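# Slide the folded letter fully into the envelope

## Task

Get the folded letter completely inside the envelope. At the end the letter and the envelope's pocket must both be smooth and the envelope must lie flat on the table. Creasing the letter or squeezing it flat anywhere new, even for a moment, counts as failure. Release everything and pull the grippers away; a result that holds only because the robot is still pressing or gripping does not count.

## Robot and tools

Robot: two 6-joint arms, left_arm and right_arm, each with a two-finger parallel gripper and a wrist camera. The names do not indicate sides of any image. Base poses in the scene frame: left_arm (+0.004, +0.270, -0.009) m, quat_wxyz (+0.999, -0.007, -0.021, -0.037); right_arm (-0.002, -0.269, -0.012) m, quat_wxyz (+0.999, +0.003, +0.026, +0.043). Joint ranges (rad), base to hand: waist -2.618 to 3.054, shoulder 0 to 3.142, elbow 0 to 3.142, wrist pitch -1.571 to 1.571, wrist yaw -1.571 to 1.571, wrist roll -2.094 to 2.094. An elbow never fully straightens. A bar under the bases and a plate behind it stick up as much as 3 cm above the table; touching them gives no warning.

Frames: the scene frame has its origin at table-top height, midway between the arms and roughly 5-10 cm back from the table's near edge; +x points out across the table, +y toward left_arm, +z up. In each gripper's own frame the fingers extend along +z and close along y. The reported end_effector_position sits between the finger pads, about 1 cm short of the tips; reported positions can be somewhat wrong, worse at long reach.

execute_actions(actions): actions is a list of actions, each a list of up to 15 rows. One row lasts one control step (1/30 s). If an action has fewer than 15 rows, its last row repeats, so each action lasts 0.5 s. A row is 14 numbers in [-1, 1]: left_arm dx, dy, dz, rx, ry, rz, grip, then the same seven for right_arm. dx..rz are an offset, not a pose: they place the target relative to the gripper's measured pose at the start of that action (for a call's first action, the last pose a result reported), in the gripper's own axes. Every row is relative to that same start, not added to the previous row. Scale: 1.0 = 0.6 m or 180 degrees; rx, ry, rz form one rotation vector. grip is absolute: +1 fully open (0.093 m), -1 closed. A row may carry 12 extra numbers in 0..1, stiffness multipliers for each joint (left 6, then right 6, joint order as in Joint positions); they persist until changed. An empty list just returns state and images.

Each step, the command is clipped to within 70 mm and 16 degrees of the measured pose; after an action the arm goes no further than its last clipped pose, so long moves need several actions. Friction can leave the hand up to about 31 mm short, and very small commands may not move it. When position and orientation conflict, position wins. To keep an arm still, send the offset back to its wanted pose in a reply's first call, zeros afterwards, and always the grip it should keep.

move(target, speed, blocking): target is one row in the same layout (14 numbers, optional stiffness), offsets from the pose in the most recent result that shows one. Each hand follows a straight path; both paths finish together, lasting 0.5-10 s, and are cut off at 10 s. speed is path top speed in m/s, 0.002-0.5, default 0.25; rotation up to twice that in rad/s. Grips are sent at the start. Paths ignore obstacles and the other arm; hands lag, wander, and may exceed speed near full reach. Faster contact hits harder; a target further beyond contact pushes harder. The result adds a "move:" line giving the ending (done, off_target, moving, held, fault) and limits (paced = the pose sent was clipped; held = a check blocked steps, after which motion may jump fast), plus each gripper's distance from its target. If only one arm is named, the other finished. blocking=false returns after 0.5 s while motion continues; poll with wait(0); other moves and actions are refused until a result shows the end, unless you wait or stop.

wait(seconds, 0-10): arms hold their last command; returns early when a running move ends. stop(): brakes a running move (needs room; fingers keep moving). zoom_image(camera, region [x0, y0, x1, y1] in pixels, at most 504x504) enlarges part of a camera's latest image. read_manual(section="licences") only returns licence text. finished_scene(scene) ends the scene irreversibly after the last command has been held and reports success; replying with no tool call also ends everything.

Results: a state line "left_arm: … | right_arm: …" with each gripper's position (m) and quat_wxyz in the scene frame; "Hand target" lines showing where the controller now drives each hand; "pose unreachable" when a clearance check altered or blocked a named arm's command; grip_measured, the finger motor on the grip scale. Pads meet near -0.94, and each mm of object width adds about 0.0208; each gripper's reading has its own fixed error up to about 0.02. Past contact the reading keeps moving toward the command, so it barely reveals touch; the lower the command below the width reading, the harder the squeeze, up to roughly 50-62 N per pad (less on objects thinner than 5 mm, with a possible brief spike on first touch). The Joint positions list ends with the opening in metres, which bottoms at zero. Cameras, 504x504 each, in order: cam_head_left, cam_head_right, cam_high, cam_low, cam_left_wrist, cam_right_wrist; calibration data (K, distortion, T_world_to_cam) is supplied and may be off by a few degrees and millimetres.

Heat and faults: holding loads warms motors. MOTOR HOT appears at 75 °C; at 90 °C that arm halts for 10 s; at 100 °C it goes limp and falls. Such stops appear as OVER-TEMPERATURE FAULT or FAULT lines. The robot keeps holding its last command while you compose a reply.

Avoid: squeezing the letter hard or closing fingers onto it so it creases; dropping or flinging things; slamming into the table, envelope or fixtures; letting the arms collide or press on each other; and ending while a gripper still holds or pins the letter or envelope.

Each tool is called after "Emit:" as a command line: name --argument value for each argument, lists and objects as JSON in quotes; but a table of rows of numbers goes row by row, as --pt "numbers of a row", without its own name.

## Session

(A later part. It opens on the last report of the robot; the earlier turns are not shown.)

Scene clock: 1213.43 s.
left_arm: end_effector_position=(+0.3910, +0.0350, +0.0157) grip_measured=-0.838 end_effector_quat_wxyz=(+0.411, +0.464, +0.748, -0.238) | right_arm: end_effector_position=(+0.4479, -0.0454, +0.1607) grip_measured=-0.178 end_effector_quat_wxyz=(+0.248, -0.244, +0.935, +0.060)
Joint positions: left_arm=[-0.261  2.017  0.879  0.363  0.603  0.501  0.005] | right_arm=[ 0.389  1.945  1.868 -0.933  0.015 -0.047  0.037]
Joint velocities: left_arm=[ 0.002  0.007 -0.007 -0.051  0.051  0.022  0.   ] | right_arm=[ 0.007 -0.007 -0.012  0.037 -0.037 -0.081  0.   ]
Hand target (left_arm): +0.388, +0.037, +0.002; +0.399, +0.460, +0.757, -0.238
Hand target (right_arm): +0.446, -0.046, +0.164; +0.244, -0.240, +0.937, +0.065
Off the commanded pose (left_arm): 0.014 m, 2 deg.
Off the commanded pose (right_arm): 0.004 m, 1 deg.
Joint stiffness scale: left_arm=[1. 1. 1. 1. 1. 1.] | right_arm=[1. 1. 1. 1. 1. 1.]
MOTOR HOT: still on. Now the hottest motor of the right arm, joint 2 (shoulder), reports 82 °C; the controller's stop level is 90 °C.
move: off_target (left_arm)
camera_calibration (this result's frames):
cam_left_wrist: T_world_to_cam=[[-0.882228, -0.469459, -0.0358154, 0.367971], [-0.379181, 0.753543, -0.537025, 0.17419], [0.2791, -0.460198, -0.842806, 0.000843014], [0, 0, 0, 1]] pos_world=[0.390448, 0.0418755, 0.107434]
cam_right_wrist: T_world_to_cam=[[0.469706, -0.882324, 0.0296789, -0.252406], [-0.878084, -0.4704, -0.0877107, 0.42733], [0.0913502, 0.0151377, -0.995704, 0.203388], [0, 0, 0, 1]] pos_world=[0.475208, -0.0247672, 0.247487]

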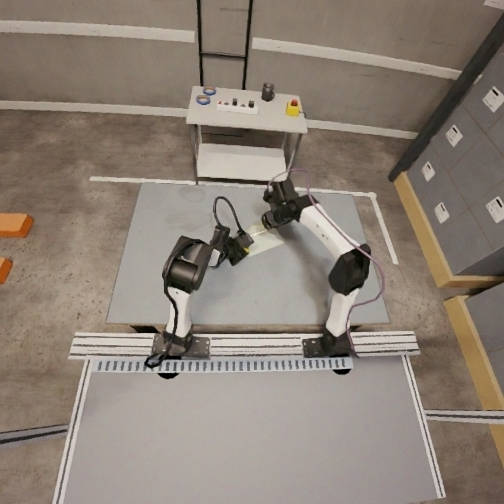

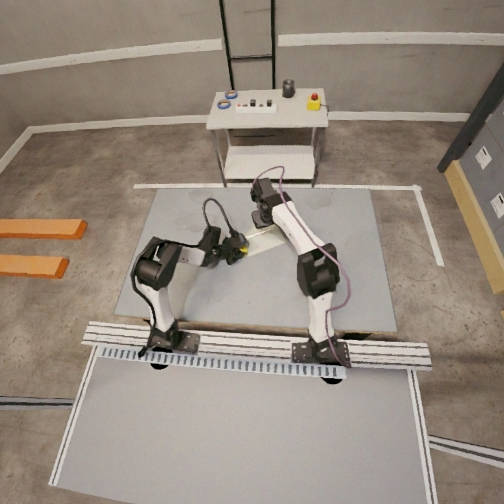

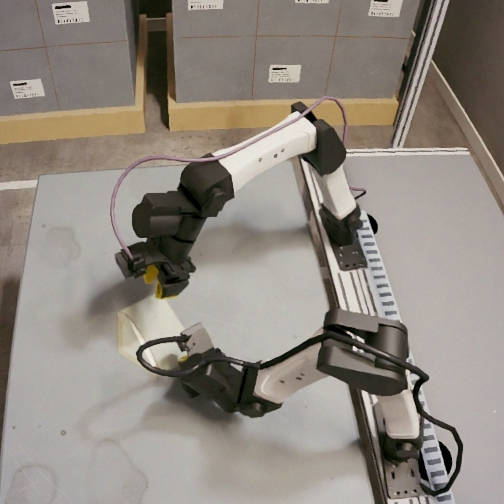

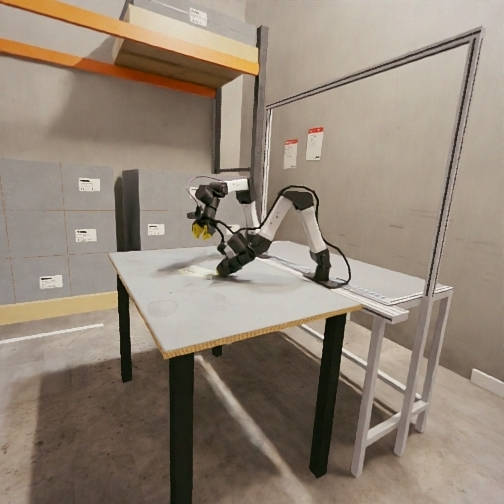

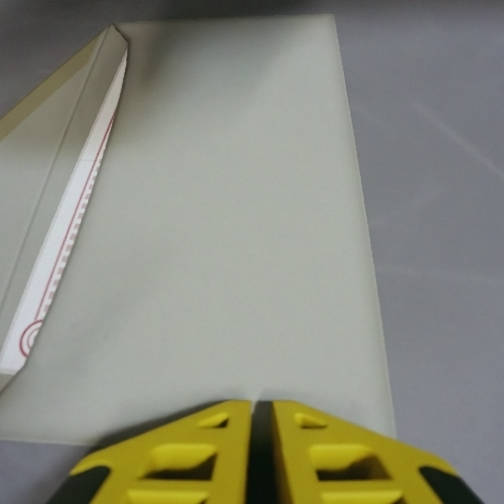

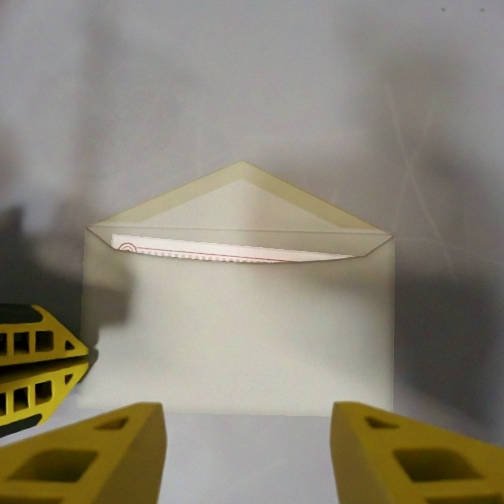

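Emit:
execute_actions --actions '[[[0.014,-0.002,0.004,0.001,0.005,-0.004,-0.84, 0,0,0,0,0,0,-0.63],[0.006,-0.001,0.0,0,0.003,-0.002,-0.84, 0,0,0,0,0,0,-0.63],[-0.002,0,-0.004,0,0.001,0,-0.84, 0,0,0,0,0,0,-0.63],[-0.010,0,-0.009,0,0,0,-0.84, 0,0,0,0,0,0,-0.63],[-0.017,0,-0.014,0,0,0,-0.84, 0,0,0,0,0,0,-0.63],[-0.024,0,-0.019,0,0,0,-0.84, 0,0,0,0,0,0,-0.63],[-0.030,0,-0.025,0,0,0,-0.84, 0,0,0,0,0,0,-0.63],[-0.035,0,-0.032,0,0,0,-0.84, 0,0,0,0,0,0,-0.63],[-0.039,0,-0.040,0,0,0,-0.84, 0,0,0,0,0,0,-0.63],[-0.042,0,-0.049,0,0,0,-0.84, 0,0,0,0,0,0,-0.63],[-0.044,0,-0.058,0,0,0,-0.84, 0,0,0,0,0,0,-0.63],[-0.045,0,-0.067,0,0,0,-0.84, 0,0,0,0,0,0,-0.63],[-0.045,0,-0.076,0,0,0,-0.84, 0,0,0,0,0,0,-0.63]]]'

Emit:
move --target '[0.03,-0.02,-0.09,0,0,0,-0.84, -0.0148,0.0587,0.233,0,0,0.014,-0.63]' --speed 0.2

Scene clock: 1302.13 s.
left_arm: end_effector_position=(+0.3869, +0.0455, +0.0637) grip_measured=-0.838 end_effector_quat_wxyz=(+0.426, +0.463, +0.741, -0.233) | right_arm: end_effector_position=(+0.4476, -0.0455, +0.1605) grip_measured=-0.628 end_effector_quat_wxyz=(+0.247, -0.244, +0.936, +0.060)
Joint positions: left_arm=[-0.237  1.854  0.879  0.226  0.615  0.516  0.005] | right_arm=[ 0.389  1.945  1.868 -0.935  0.015 -0.047  0.015]
Joint velocities: left_arm=[ 0.164 -0.364 -0.007 -0.227  0.037  0.11  -0.   ] | right_arm=[-0.012 -0.002 -0.002 -0.007 -0.095 -0.022  0.001]
Hand target (left_arm): +0.379, +0.054, +0.062; +0.412, +0.463, +0.748, -0.239
Hand target (right_arm): +0.448, -0.045, +0.161; +0.248, -0.244, +0.935, +0.060
Off the commanded pose (left_arm): 0.012 m, 2 deg.
Off the commanded pose (right_arm): 0.000 m, 0 deg.
Joint stiffness scale: left_arm=[1. 1. 1. 1. 1. 1.] | right_arm=[1. 1. 1. 1. 1. 1.]
MOTOR HOT: cleared. Now the hottest motor of the right arm, joint 2 (shoulder), reports 72 °C.
camera_calibration (this result's frames):
cam_left_wrist: T_world_to_cam=[[-0.877752, -0.475374, -0.0597568, 0.371087], [-0.365908, 0.745635, -0.556901, 0.186975], [0.309293, -0.466956, -0.828426, 0.0349553], [0, 0, 0, 1]] pos_world=[0.383327, 0.0533126, 0.155259]
cam_right_wrist: T_world_to_cam=[[0.469782, -0.882284, 0.0296574, -0.25242], [-0.878183, -0.470495, -0.0861913, 0.426789], [0.0899989, 0.0144465, -0.995837, 0.20383], [0, 0, 0, 1]] pos_world=[0.475037, -0.0248485, 0.247253]

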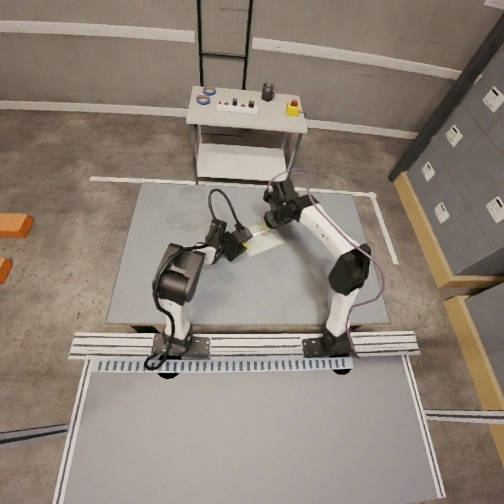

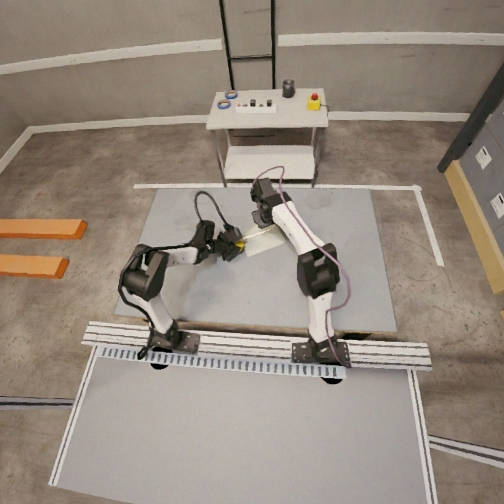

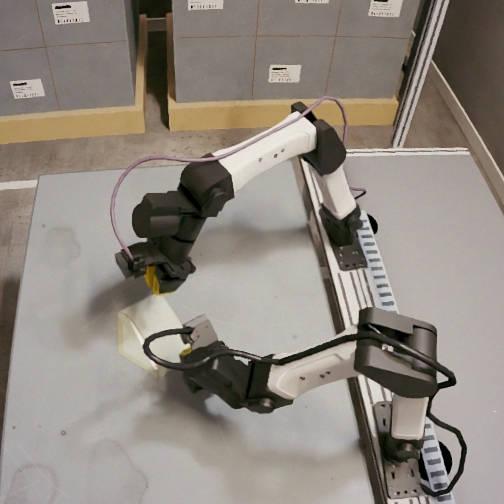

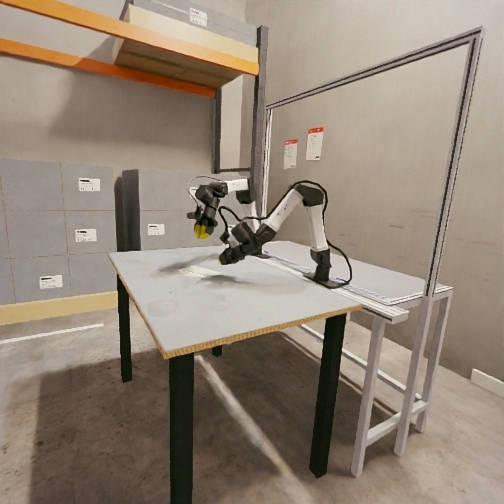

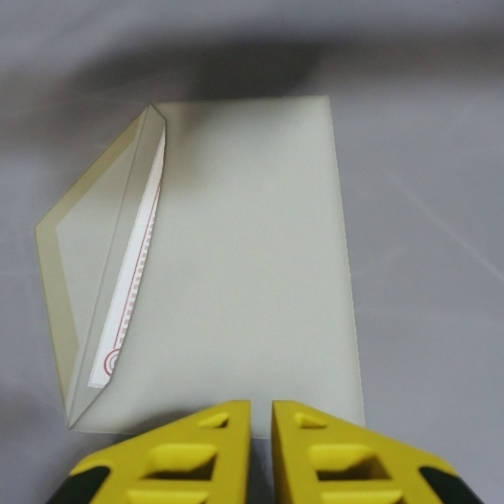

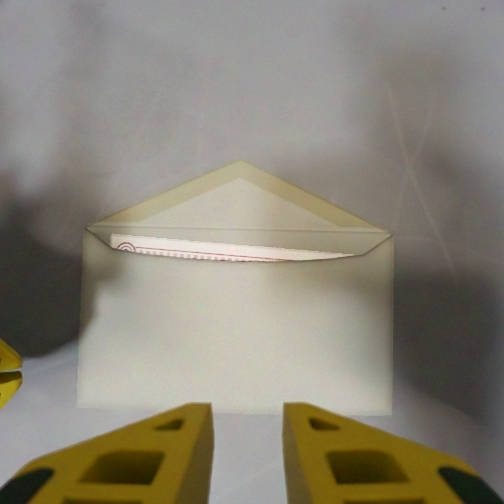

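Scene clock: 1303.50 s.
left_arm: end_effector_position=(+0.3540, +0.0839, +0.0734) grip_measured=-0.838 end_effector_quat_wxyz=(+0.425, +0.463, +0.743, -0.232) | right_arm: end_effector_position=(+0.4956, +0.0135, +0.0385) grip_measured=-0.628 end_effector_quat_wxyz=(+0.238, -0.225, +0.943, +0.065)
Joint positions: left_arm=[-0.149  1.684  0.74   0.145  0.674  0.595  0.005] | right_arm=[ 0.445  2.29   1.934 -0.672  0.04   0.044  0.015]
Joint velocities: left_arm=[-0.012  0.012  0.012  0.022  0.007 -0.022 -0.   ] | right_arm=[ 0.007  0.007 -0.002  0.022 -0.066  0.007  0.   ]
Hand target (left_arm): +0.350, +0.088, +0.075; +0.427, +0.463, +0.741, -0.234
Hand target (right_arm): +0.498, +0.020, +0.043; +0.246, -0.224, +0.941, +0.065
Off the commanded pose (left_arm): 0.007 m, 0 deg.
Off the commanded pose (right_arm): 0.009 m, 1 deg.
Joint stiffness scale: left_arm=[1. 1. 1. 1. 1. 1.] | right_arm=[1. 1. 1. 1. 1. 1.]
move: done
camera_calibration (this result's frames):
cam_left_wrist: T_world_to_cam=[[-0.876872, -0.476886, -0.0606296, 0.360872], [-0.36802, 0.747075, -0.553571, 0.152053], [0.309285, -0.463098, -0.830592, 0.0709146], [0, 0, 0, 1]] pos_world=[0.350465, 0.0913401, 0.164953]
cam_right_wrist: T_world_to_cam=[[0.438431, -0.898749, 0.00537772, -0.202577], [-0.896402, -0.437704, -0.069842, 0.494187], [0.0651242, 0.0258003, -0.997544, 0.0893962], [0, 0, 0, 1]] pos_world=[0.525985, 0.0319352, 0.124781]

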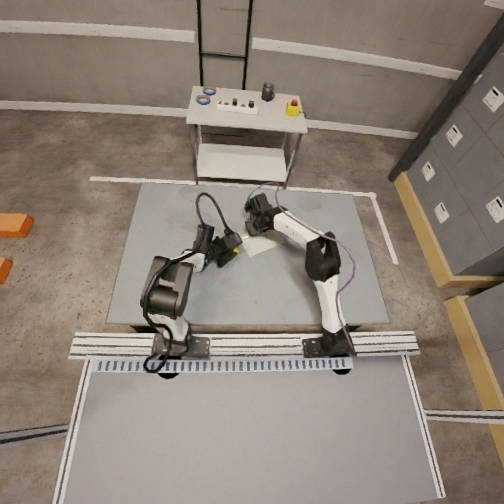

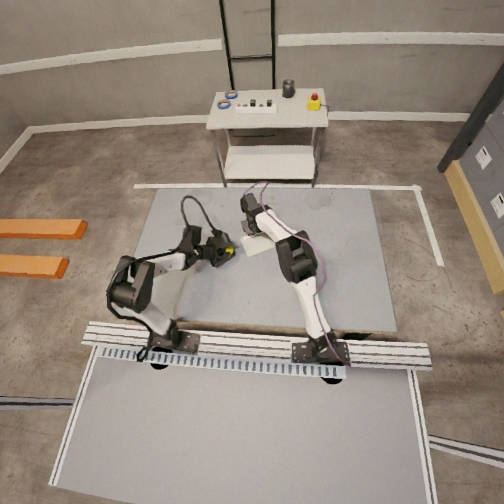

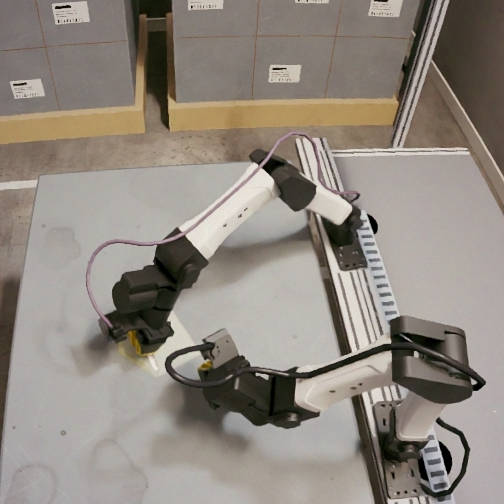

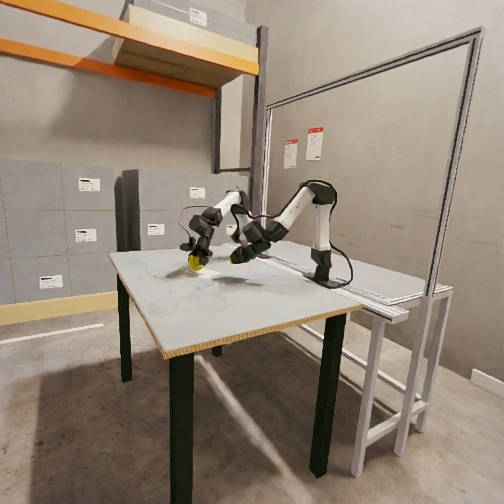

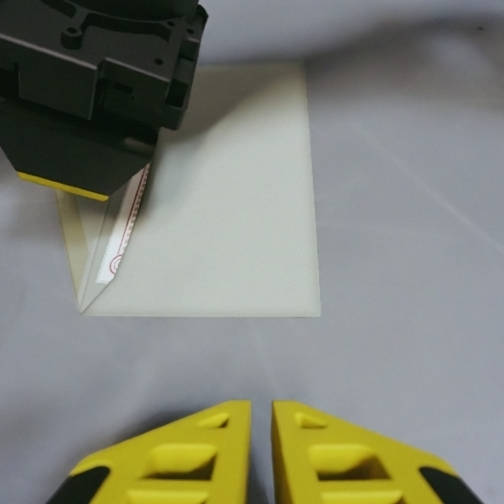

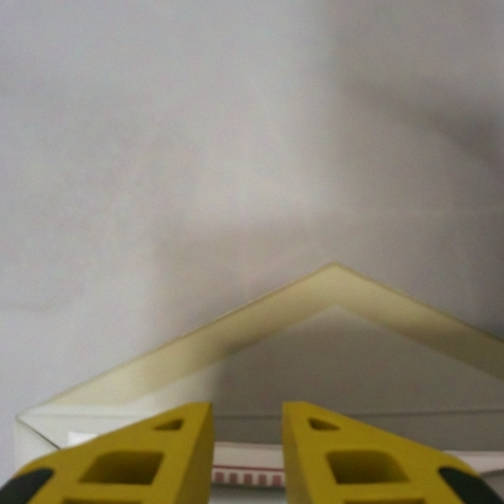

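Emit:
execute_actions --actions '[[[0,0,0,0,0,0,-0.84, 0.002,0,0.002,0,0.0,0,-0.63],[0,0,0,0,0,0,-0.84, 0.008,0,0.006,0,0.003,0,-0.63],[0,0,0,0,0,0,-0.84, 0.013,0,0.009,0,0.005,0,-0.63],[0,0,0,0,0,0,-0.84, 0.017,0,0.0115,0,0.0058,0,-0.63],[0,0,0,0,0,0,-0.84, 0.0205,0,0.014,0,0.0065,0,-0.63],[0,0,0,0,0,0,-0.84, 0.024,0,0.016,0,0.0072,0,-0.63],[0,0,0,0,0,0,-0.84, 0.027,0,0.018,0,0.0078,0,-0.63],[0,0,0,0,0,0,-0.84, 0.0295,0,0.020,0,0.0084,0,-0.63],[0,0,0,0,0,0,-0.84, 0.032,0,0.0218,0,0.009,0,-0.63],[0,0,0,0,0,0,-0.84, 0.034,0,0.0233,0,0.0095,0,-0.63],[0,0,0,0,0,0,-0.84, 0.036,0,0.0247,0,0.010,0,-0.63],[0,0,0,0,0,0,-0.84, 0.0375,0,0.0258,0,0.0103,0,-0.63],[0,0,0,0,0,0,-0.84, 0.0385,0,0.0265,0,0.0105,0,-0.63],[0,0,0,0,0,0,-0.84, 0.039,0,0.027,0,0.0105,0,-0.63]]]'

Scene clock: 1313.43 s.
left_arm: end_effector_position=(+0.3538, +0.0839, +0.0733) grip_measured=-0.838 end_effector_quat_wxyz=(+0.425, +0.463, +0.743, -0.232) | right_arm: end_effector_position=(+0.4878, +0.0095, +0.0186) grip_measured=-0.628 end_effector_quat_wxyz=(+0.227, -0.226, +0.945, +0.061)
Joint positions: left_arm=[-0.149  1.684  0.74   0.144  0.675  0.595  0.005] | right_arm=[ 0.445  2.29   1.865 -0.628  0.04   0.044  0.015]
Joint velocities: left_arm=[-0.022 -0.012 -0.002  0.022 -0.007 -0.007 -0.002] | right_arm=[-0.002 -0.012 -0.007  0.139  0.007 -0.051 -0.001]
Hand target (left_arm): +0.354, +0.084, +0.073; +0.425, +0.463, +0.743, -0.232
Hand target (right_arm): +0.484, +0.008, +0.013; +0.222, -0.226, +0.946, +0.061
Off the commanded pose (left_arm): 0.000 m, 0 deg.
Off the commanded pose (right_arm): 0.007 m, 0 deg.
Joint stiffness scale: left_arm=[1. 1. 1. 1. 1. 1.] | right_arm=[1. 1. 1. 1. 1. 1.]
MOTOR HOT: a motor of the right arm reached 75 °C. Now the hottest motor of the right arm, joint 2 (shoulder), reports 75 °C. The controller's stop level is 90 °C. To cool a motor, set the load down, stop pushing, or move to a pose that needs little force.
camera_calibration (this result's frames):
cam_left_wrist: T_world_to_cam=[[-0.877134, -0.476456, -0.0602085, 0.360757], [-0.367945, 0.747292, -0.553327, 0.151904], [0.308629, -0.463189, -0.830785, 0.0711324], [0, 0, 0, 1]] pos_world=[0.350371, 0.0913159, 0.164869]
cam_right_wrist: T_world_to_cam=[[0.438754, -0.898576, 0.00745693, -0.202832], [-0.897552, -0.438626, -0.044802, 0.484161], [0.0435288, 0.0129641, -0.998968, 0.0808104], [0, 0, 0, 1]] pos_world=[0.520035, 0.0290578, 0.103931]

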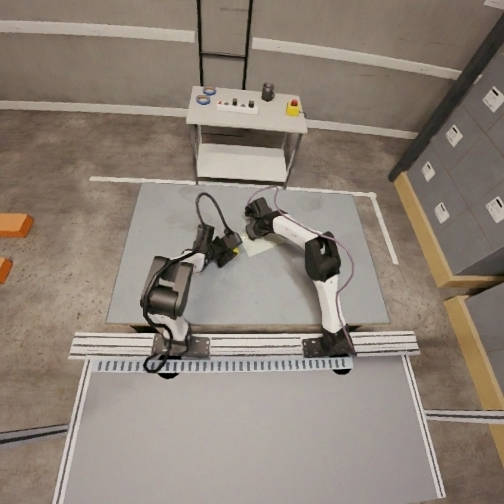

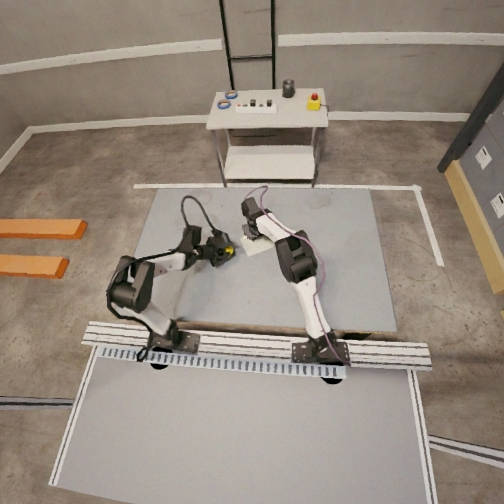

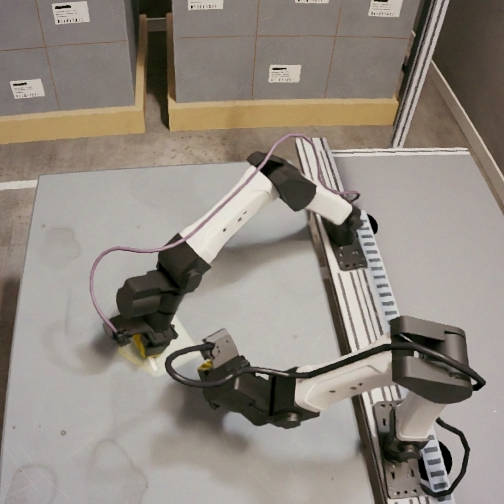

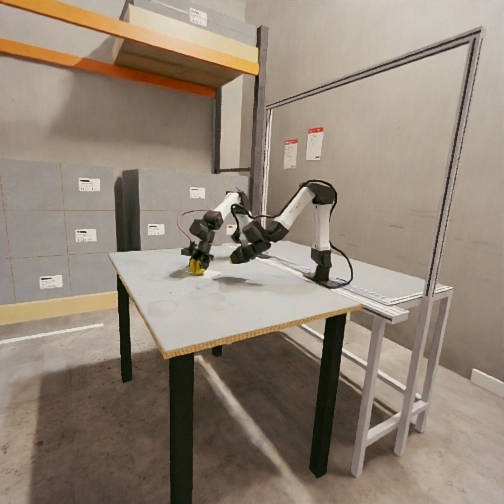

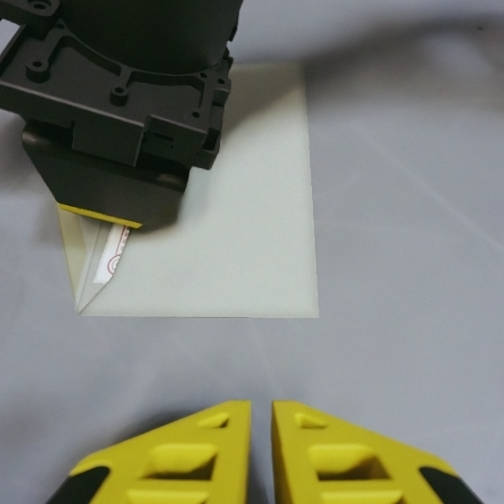

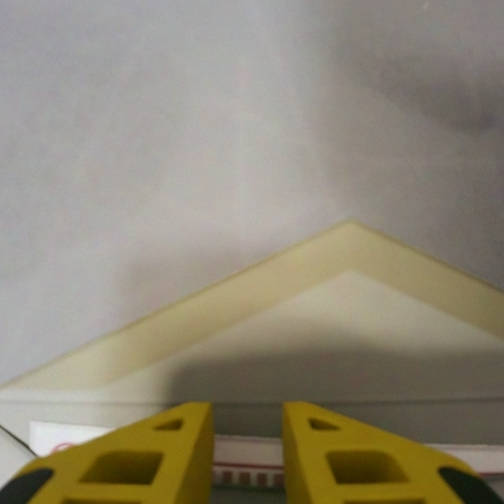

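Emit:
execute_actions --actions '[]'

Scene clock: 1328.03 s.
left_arm: end_effector_position=(+0.3538, +0.0839, +0.0733) grip_measured=-0.838 end_effector_quat_wxyz=(+0.425, +0.463, +0.743, -0.232) | right_arm: end_effector_position=(+0.4899, +0.0107, +0.0198) grip_measured=-0.628 end_effector_quat_wxyz=(+0.232, -0.226, +0.944, +0.063)
Joint positions: left_arm=[-0.149  1.684  0.74   0.144  0.675  0.595  0.005] | right_arm=[ 0.445  2.29   1.865 -0.617  0.04   0.044  0.015]
Joint velocities: left_arm=[ 0.007 -0.012  0.002 -0.081  0.037  0.022 -0.   ] | right_arm=[-0.002  0.007 -0.002  0.022 -0.066 -0.051  0.   ]
Hand target (left_arm): +0.354, +0.084, +0.073; +0.425, +0.463, +0.743, -0.232
Hand target (right_arm): +0.484, +0.008, +0.013; +0.222, -0.226, +0.946, +0.061
Off the commanded pose (left_arm): 0.000 m, 0 deg.
Off the commanded pose (right_arm): 0.009 m, 1 deg.
Joint stiffness scale: left_arm=[1. 1. 1. 1. 1. 1.] | right_arm=[1. 1. 1. 1. 1. 1.]
MOTOR HOT: still on. Now the hottest motor of the right arm, joint 2 (shoulder), reports 78 °C; the controller's stop level is 90 °C.
camera_calibration (this result's frames):
cam_left_wrist: T_world_to_cam=[[-0.877134, -0.476456, -0.0602085, 0.360757], [-0.367945, 0.747292, -0.553327, 0.151904], [0.308629, -0.463189, -0.830785, 0.0711324], [0, 0, 0, 1]] pos_world=[0.350371, 0.0913159, 0.164869]
cam_right_wrist: T_world_to_cam=[[0.438403, -0.898754, 0.00661289, -0.202505], [-0.897211, -0.43806, -0.0558143, 0.486633], [0.0530602, 0.018536, -0.998419, 0.0771996], [0, 0, 0, 1]] pos_world=[0.521295, 0.0297415, 0.105578]

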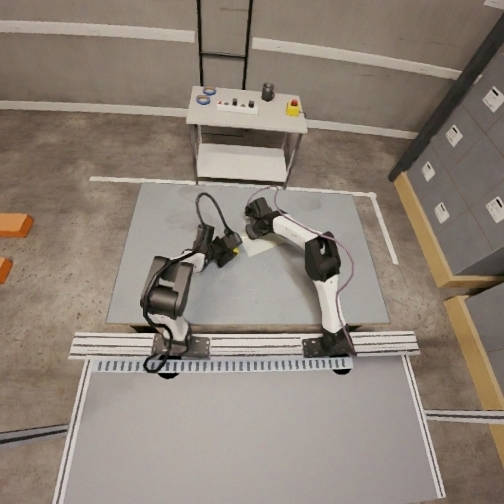

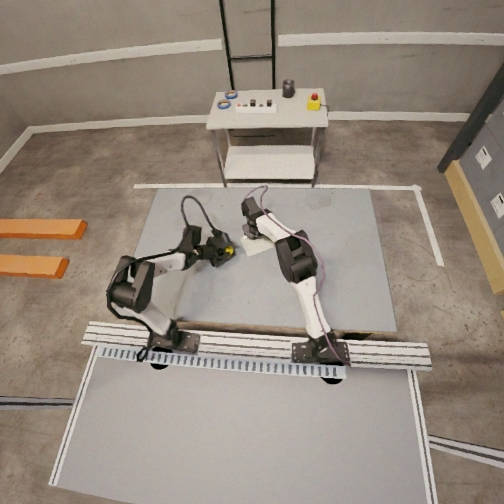

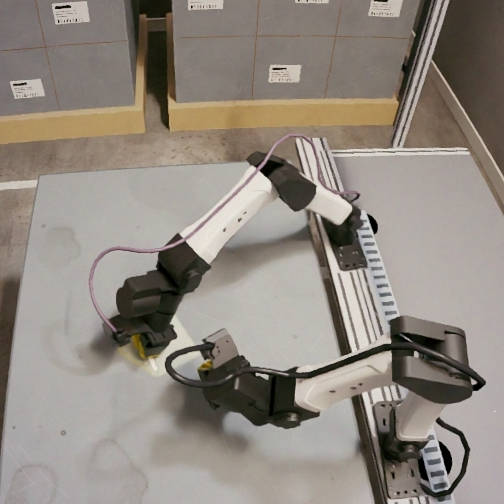

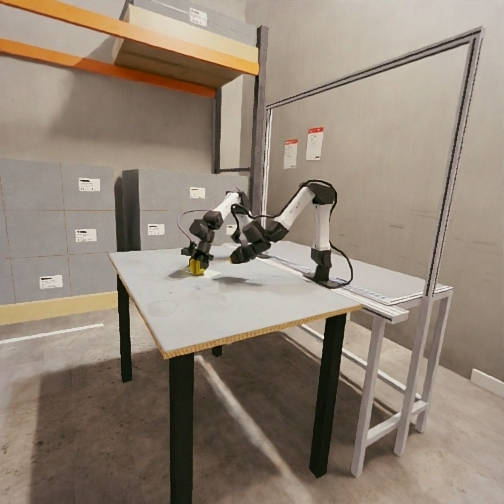

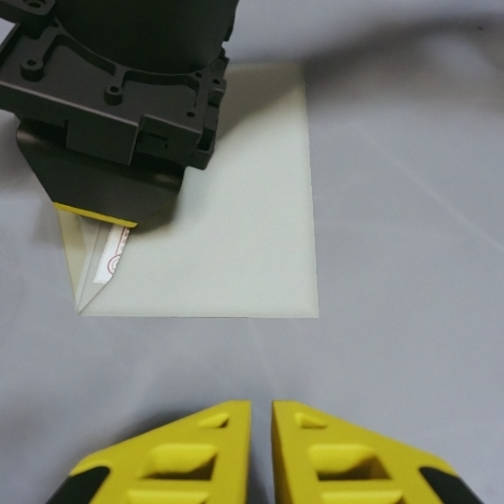

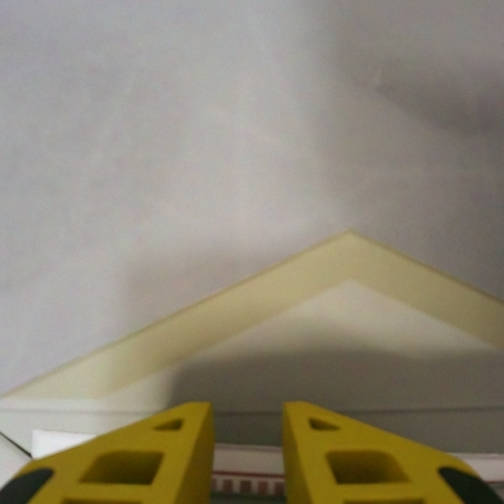

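Emit:
execute_actions --actions '[[[0,0,0,0,0,0,-0.84,0.018,0,0.004,0,0.008,0,-0.63],[0,0,0,0,0,0,-0.84,0.021,0,0.003,0,0.010,0,-0.63],[0,0,0,0,0,0,-0.84,0.0232,0,0.0024,0,0.012,0,-0.63],[0,0,0,0,0,0,-0.84,0.0242,0,0.00185,0,0.012,0,-0.63],[0,0,0,0,0,0,-0.84,0.0252,0,0.0013,0,0.012,0,-0.63],[0,0,0,0,0,0,-0.84,0.0262,0,0.00075,0,0.012,0,-0.63],[0,0,0,0,0,0,-0.84,0.0272,0,0.0002,0,0.012,0,-0.63],[0,0,0,0,0,0,-0.84,0.0282,0,-0.00035,0,0.012,0,-0.63],[0,0,0,0,0,0,-0.84,0.0292,0,-0.0009,0,0.012,0,-0.63],[0,0,0,0,0,0,-0.84,0.0302,0,-0.00145,0,0.012,0,-0.63],[0,0,0,0,0,0,-0.84,0.0312,0,-0.002,0,0.012,0,-0.63],[0,0,0,0,0,0,-0.84,0.0322,0,-0.00255,0,0.012,0,-0.63],[0,0,0,0,0,0,-0.84,0.0332,0,-0.0031,0,0.012,0,-0.63]]]'

Scene clock: 1335.07 s.
left_arm: end_effector_position=(+0.3538, +0.0839, +0.0733) grip_measured=-0.838 end_effector_quat_wxyz=(+0.425, +0.463, +0.743, -0.232) | right_arm: end_effector_position=(+0.4824, +0.0064, +0.0182) grip_measured=-0.628 end_effector_quat_wxyz=(+0.227, -0.226, +0.945, +0.061)
Joint positions: left_arm=[-0.149  1.684  0.74   0.144  0.675  0.595  0.005] | right_arm=[ 0.445  2.264  1.816 -0.606  0.04   0.044  0.015]
Joint velocities: left_arm=[-0.007 -0.002 -0.022 -0.051 -0.022 -0.051 -0.001] | right_arm=[-0.007 -0.046 -0.076 -0.007 -0.037 -0.007 -0.001]
Hand target (left_arm): +0.354, +0.084, +0.073; +0.425, +0.463, +0.743, -0.232
Hand target (right_arm): +0.473, +0.003, +0.012; +0.214, -0.227, +0.948, +0.059
Off the commanded pose (left_arm): 0.000 m, 0 deg.
Off the commanded pose (right_arm): 0.012 m, 2 deg.
Joint stiffness scale: left_arm=[1. 1. 1. 1. 1. 1.] | right_arm=[1. 1. 1. 1. 1. 1.]
MOTOR HOT: still on. Now the hottest motor of the right arm, joint 2 (shoulder), reports 79 °C; the controller's stop level is 90 °C.
camera_calibration (this result's frames):
cam_left_wrist: T_world_to_cam=[[-0.877134, -0.476456, -0.0602085, 0.360757], [-0.367945, 0.747292, -0.553327, 0.151904], [0.308629, -0.463189, -0.830785, 0.0711324], [0, 0, 0, 1]] pos_world=[0.350371, 0.0913159, 0.164869]
cam_right_wrist: T_world_to_cam=[[0.43873, -0.898589, 0.00739886, -0.203284], [-0.897532, -0.438589, -0.0455617, 0.477898], [0.0441863, 0.0133486, -0.998934, 0.0804164], [0, 0, 0, 1]] pos_world=[0.514562, 0.0258584, 0.103609]

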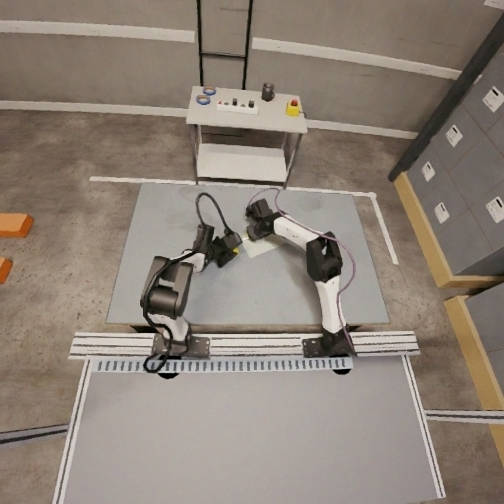

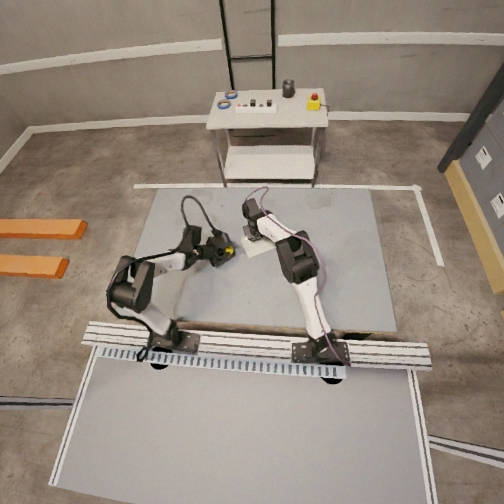

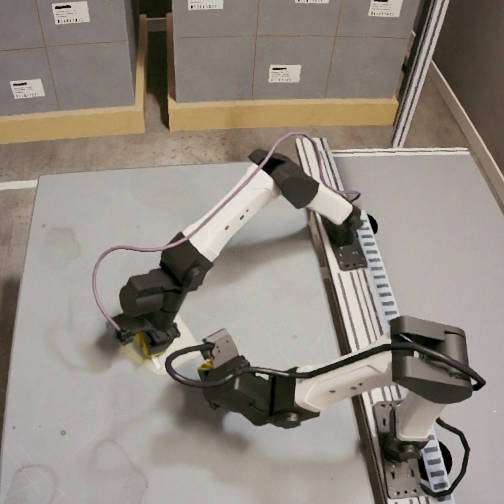

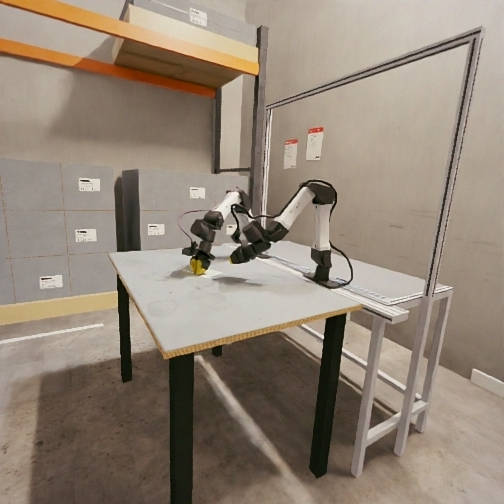

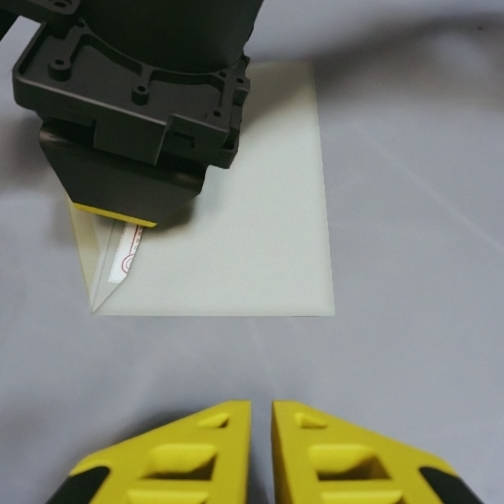

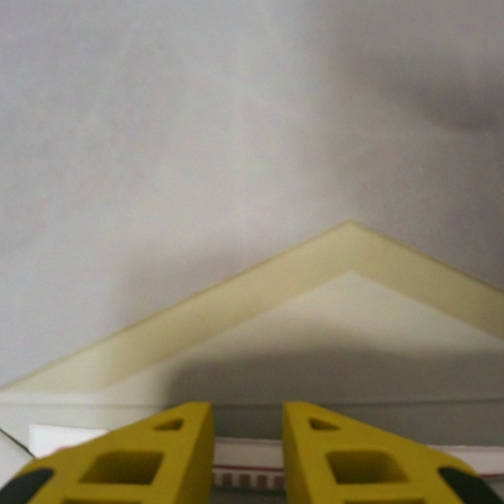

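Emit:
execute_actions --actions '[[[0,0,0,0,0,0,-0.84,0.015,0,-0.003,0,0.008,0,-0.63],[0,0,0,0,0,0,-0.84,0.011,0,-0.01,0,0.0066,0,-0.63],[0,0,0,0,0,0,-0.84,0.007,0,-0.016,0,0.005,0,-0.63],[0,0,0,0,0,0,-0.84,0.003,0,-0.023,0,0.004,0,-0.63],[0,0,0,0,0,0,-0.84,-0.002,0,-0.03,0,0.002,0,-0.63],[0,0,0,0,0,0,-0.84,-0.006,0,-0.037,0,0.001,0,-0.63],[0,0,0,0,0,0,-0.84,-0.01,0,-0.043,0,-0.001,0,-0.63],[0,0,0,0,0,0,-0.84,-0.014,0,-0.05,0,-0.002,0,-0.63]]]'

Emit:
move --target '[0,0,0,0,0,0,-0.84,-0.02,-0.03,-0.22,0,0,0,-0.63]'

Scene clock: 1342.83 s.
left_arm: end_effector_position=(+0.3538, +0.0839, +0.0733) grip_measured=-0.838 end_effector_quat_wxyz=(+0.425, +0.463, +0.743, -0.232) | right_arm: end_effector_position=(+0.4767, +0.0024, +0.0383) grip_measured=-0.628 end_effector_quat_wxyz=(+0.227, -0.226, +0.945, +0.061)
Joint positions: left_arm=[-0.149  1.684  0.74   0.144  0.675  0.595  0.005] | right_arm=[ 0.445  2.215  1.814 -0.652  0.04   0.044  0.015]
Joint velocities: left_arm=[ 0.012  0.002  0.002  0.037  0.081 -0.037 -0.   ] | right_arm=[-0.002 -0.012 -0.012 -0.037 -0.022  0.051 -0.   ]
Hand target (left_arm): +0.354, +0.084, +0.073; +0.425, +0.463, +0.743, -0.232
Hand target (right_arm): +0.477, +0.004, +0.049; +0.230, -0.226, +0.945, +0.062
Off the commanded pose (left_arm): 0.000 m, 0 deg.
Off the commanded pose (right_arm): 0.010 m, 0 deg.
Joint stiffness scale: left_arm=[1. 1. 1. 1. 1. 1.] | right_arm=[1. 1. 1. 1. 1. 1.]
MOTOR HOT: still on. Now the hottest motor of the right arm, joint 2 (shoulder), reports 80 °C; the controller's stop level is 90 °C.
camera_calibration (this result's frames):
cam_left_wrist: T_world_to_cam=[[-0.877134, -0.476456, -0.0602085, 0.360757], [-0.367945, 0.747292, -0.553327, 0.151904], [0.308629, -0.463189, -0.830785, 0.0711324], [0, 0, 0, 1]] pos_world=[0.350371, 0.0913159, 0.164869]
cam_right_wrist: T_world_to_cam=[[0.438693, -0.898607, 0.00731172, -0.204516], [-0.897501, -0.438533, -0.0467011, 0.471973], [0.0451724, 0.0139252, -0.998882, 0.100355], [0, 0, 0, 1]] pos_world=[0.508782, 0.0217987, 0.12378]

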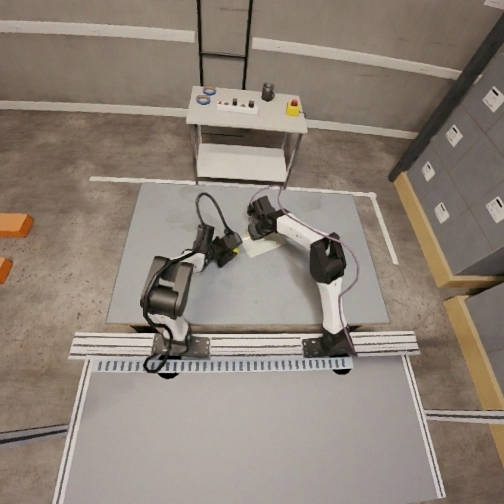

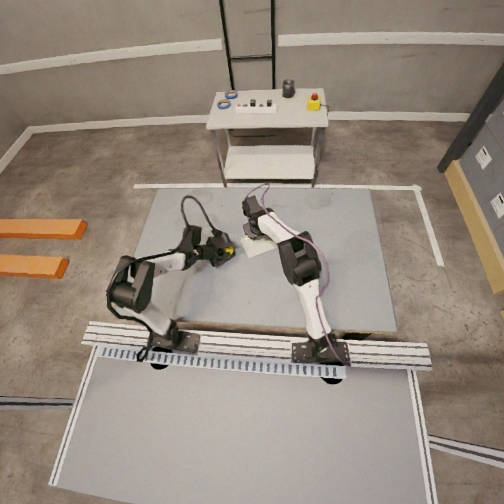

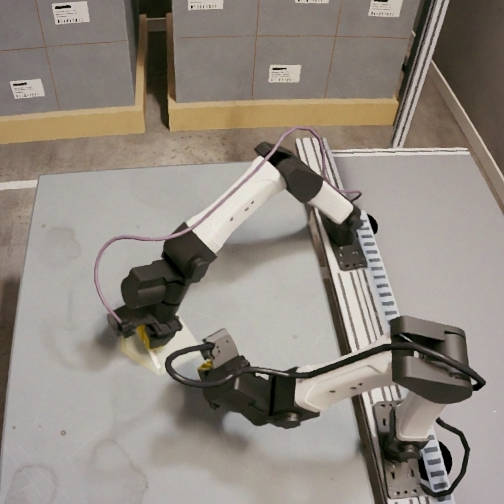

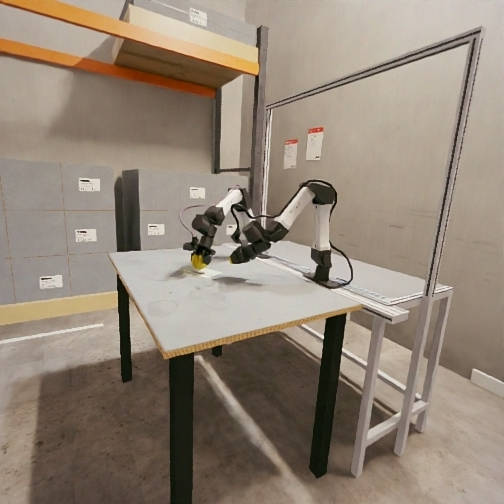

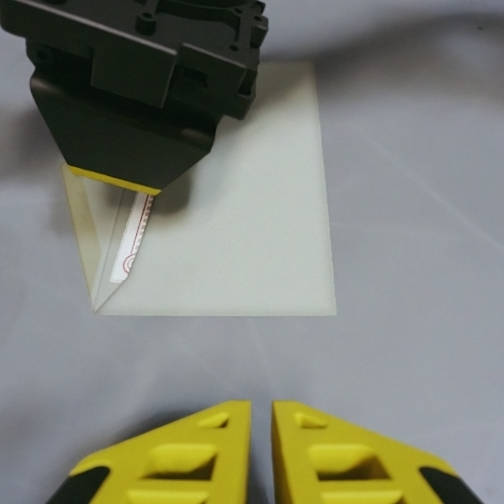

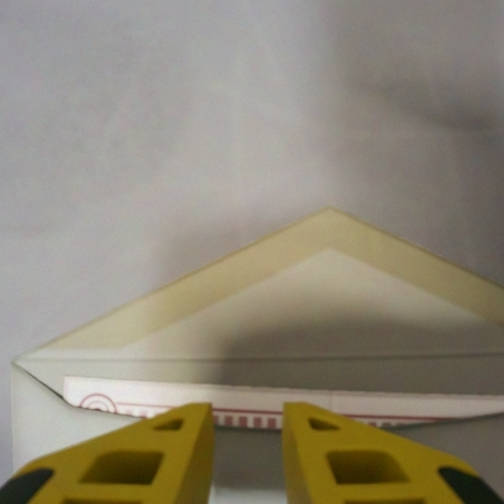

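Scene clock: 1344.10 s.
left_arm: end_effector_position=(+0.3538, +0.0839, +0.0733) grip_measured=-0.838 end_effector_quat_wxyz=(+0.425, +0.463, +0.743, -0.232) | right_arm: end_effector_position=(+0.4433, -0.0357, +0.1590) grip_measured=-0.628 end_effector_quat_wxyz=(+0.232, -0.221, +0.945, +0.058)
Joint positions: left_arm=[-0.149  1.684  0.74   0.144  0.675  0.595  0.005] | right_arm=[ 0.419  1.98   1.925 -0.99   0.038  0.029  0.015]
Joint velocities: left_arm=[-0.012  0.002  0.002 -0.081  0.037 -0.022 -0.001] | right_arm=[ 0.002  0.007  0.002  0.007 -0.11  -0.095  0.   ]
Hand target (left_arm): +0.354, +0.084, +0.073; +0.425, +0.463, +0.743, -0.232
Hand target (right_arm): +0.442, -0.036, +0.161; +0.228, -0.226, +0.945, +0.062
Off the commanded pose (left_arm): 0.000 m, 0 deg.
Off the commanded pose (right_arm): 0.003 m, 1 deg.
Joint stiffness scale: left_arm=[1. 1. 1. 1. 1. 1.] | right_arm=[1. 1. 1. 1. 1. 1.]
MOTOR HOT: still on. Now the hottest motor of the right arm, joint 2 (shoulder), reports 80 °C; the controller's stop level is 90 °C.
move: done
camera_calibration (this result's frames):
cam_left_wrist: T_world_to_cam=[[-0.877134, -0.476456, -0.0602085, 0.360757], [-0.367945, 0.747292, -0.553327, 0.151904], [0.308629, -0.463189, -0.830785, 0.0711324], [0, 0, 0, 1]] pos_world=[0.350371, 0.0913159, 0.164869]
cam_right_wrist: T_world_to_cam=[[0.428496, -0.903449, 0.0130774, -0.221488], [-0.901874, -0.428538, -0.0545777, 0.434473], [0.0549124, 0.0115922, -0.998424, 0.218461], [0, 0, 0, 1]] pos_world=[0.47475, -0.0164475, 0.244726]

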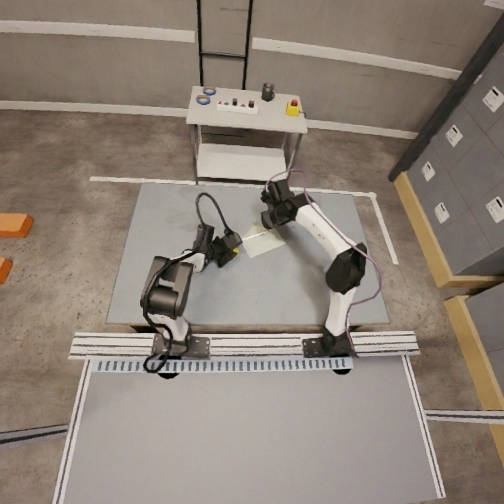

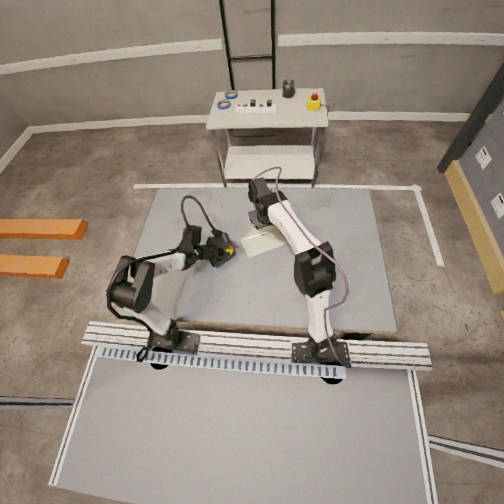

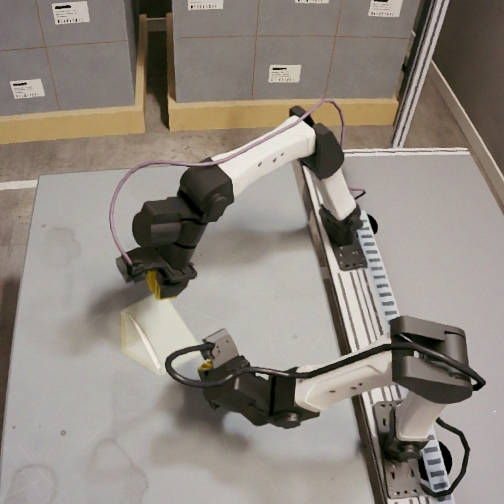

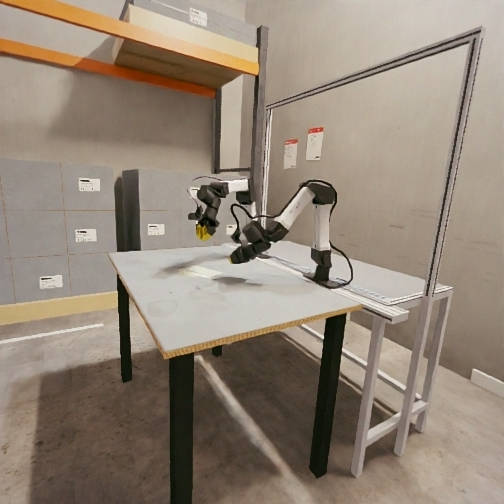

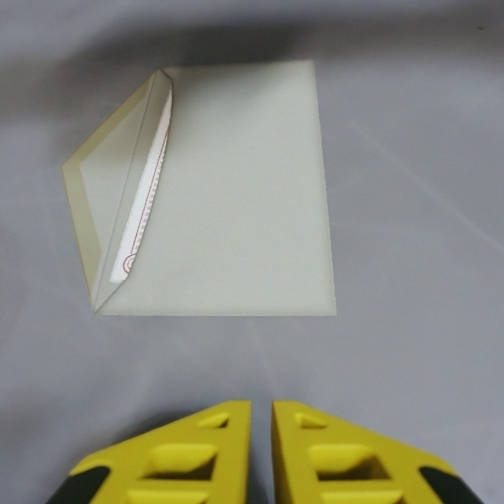

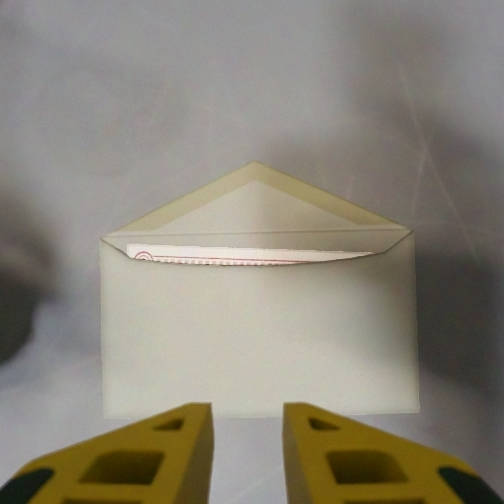

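Emit:
zoom_image --camera "cam_right_wrist" --region '[90, 150, 430, 430]'

Emit:
zoom_image --camera "cam_left_wrist" --region '[50, 50, 350, 350]'

Region (90, 150, 430, 430) of cam_right_wrist's 504x504 image, scaled by 1.482, with more detail than that image has; it fills the top 415 rows of this view, and the rest is white.

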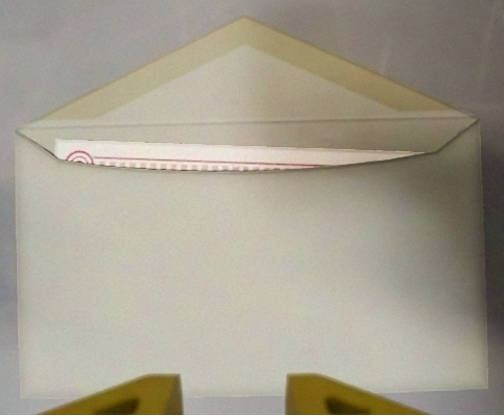

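Region (50, 50, 350, 350) of cam_left_wrist's 504x504 image, scaled by 1.680, with more detail than that image has.

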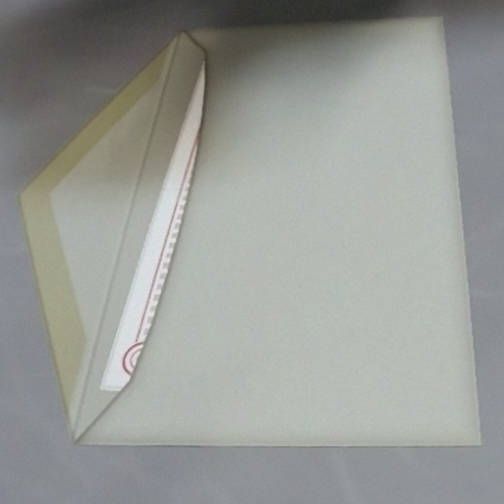

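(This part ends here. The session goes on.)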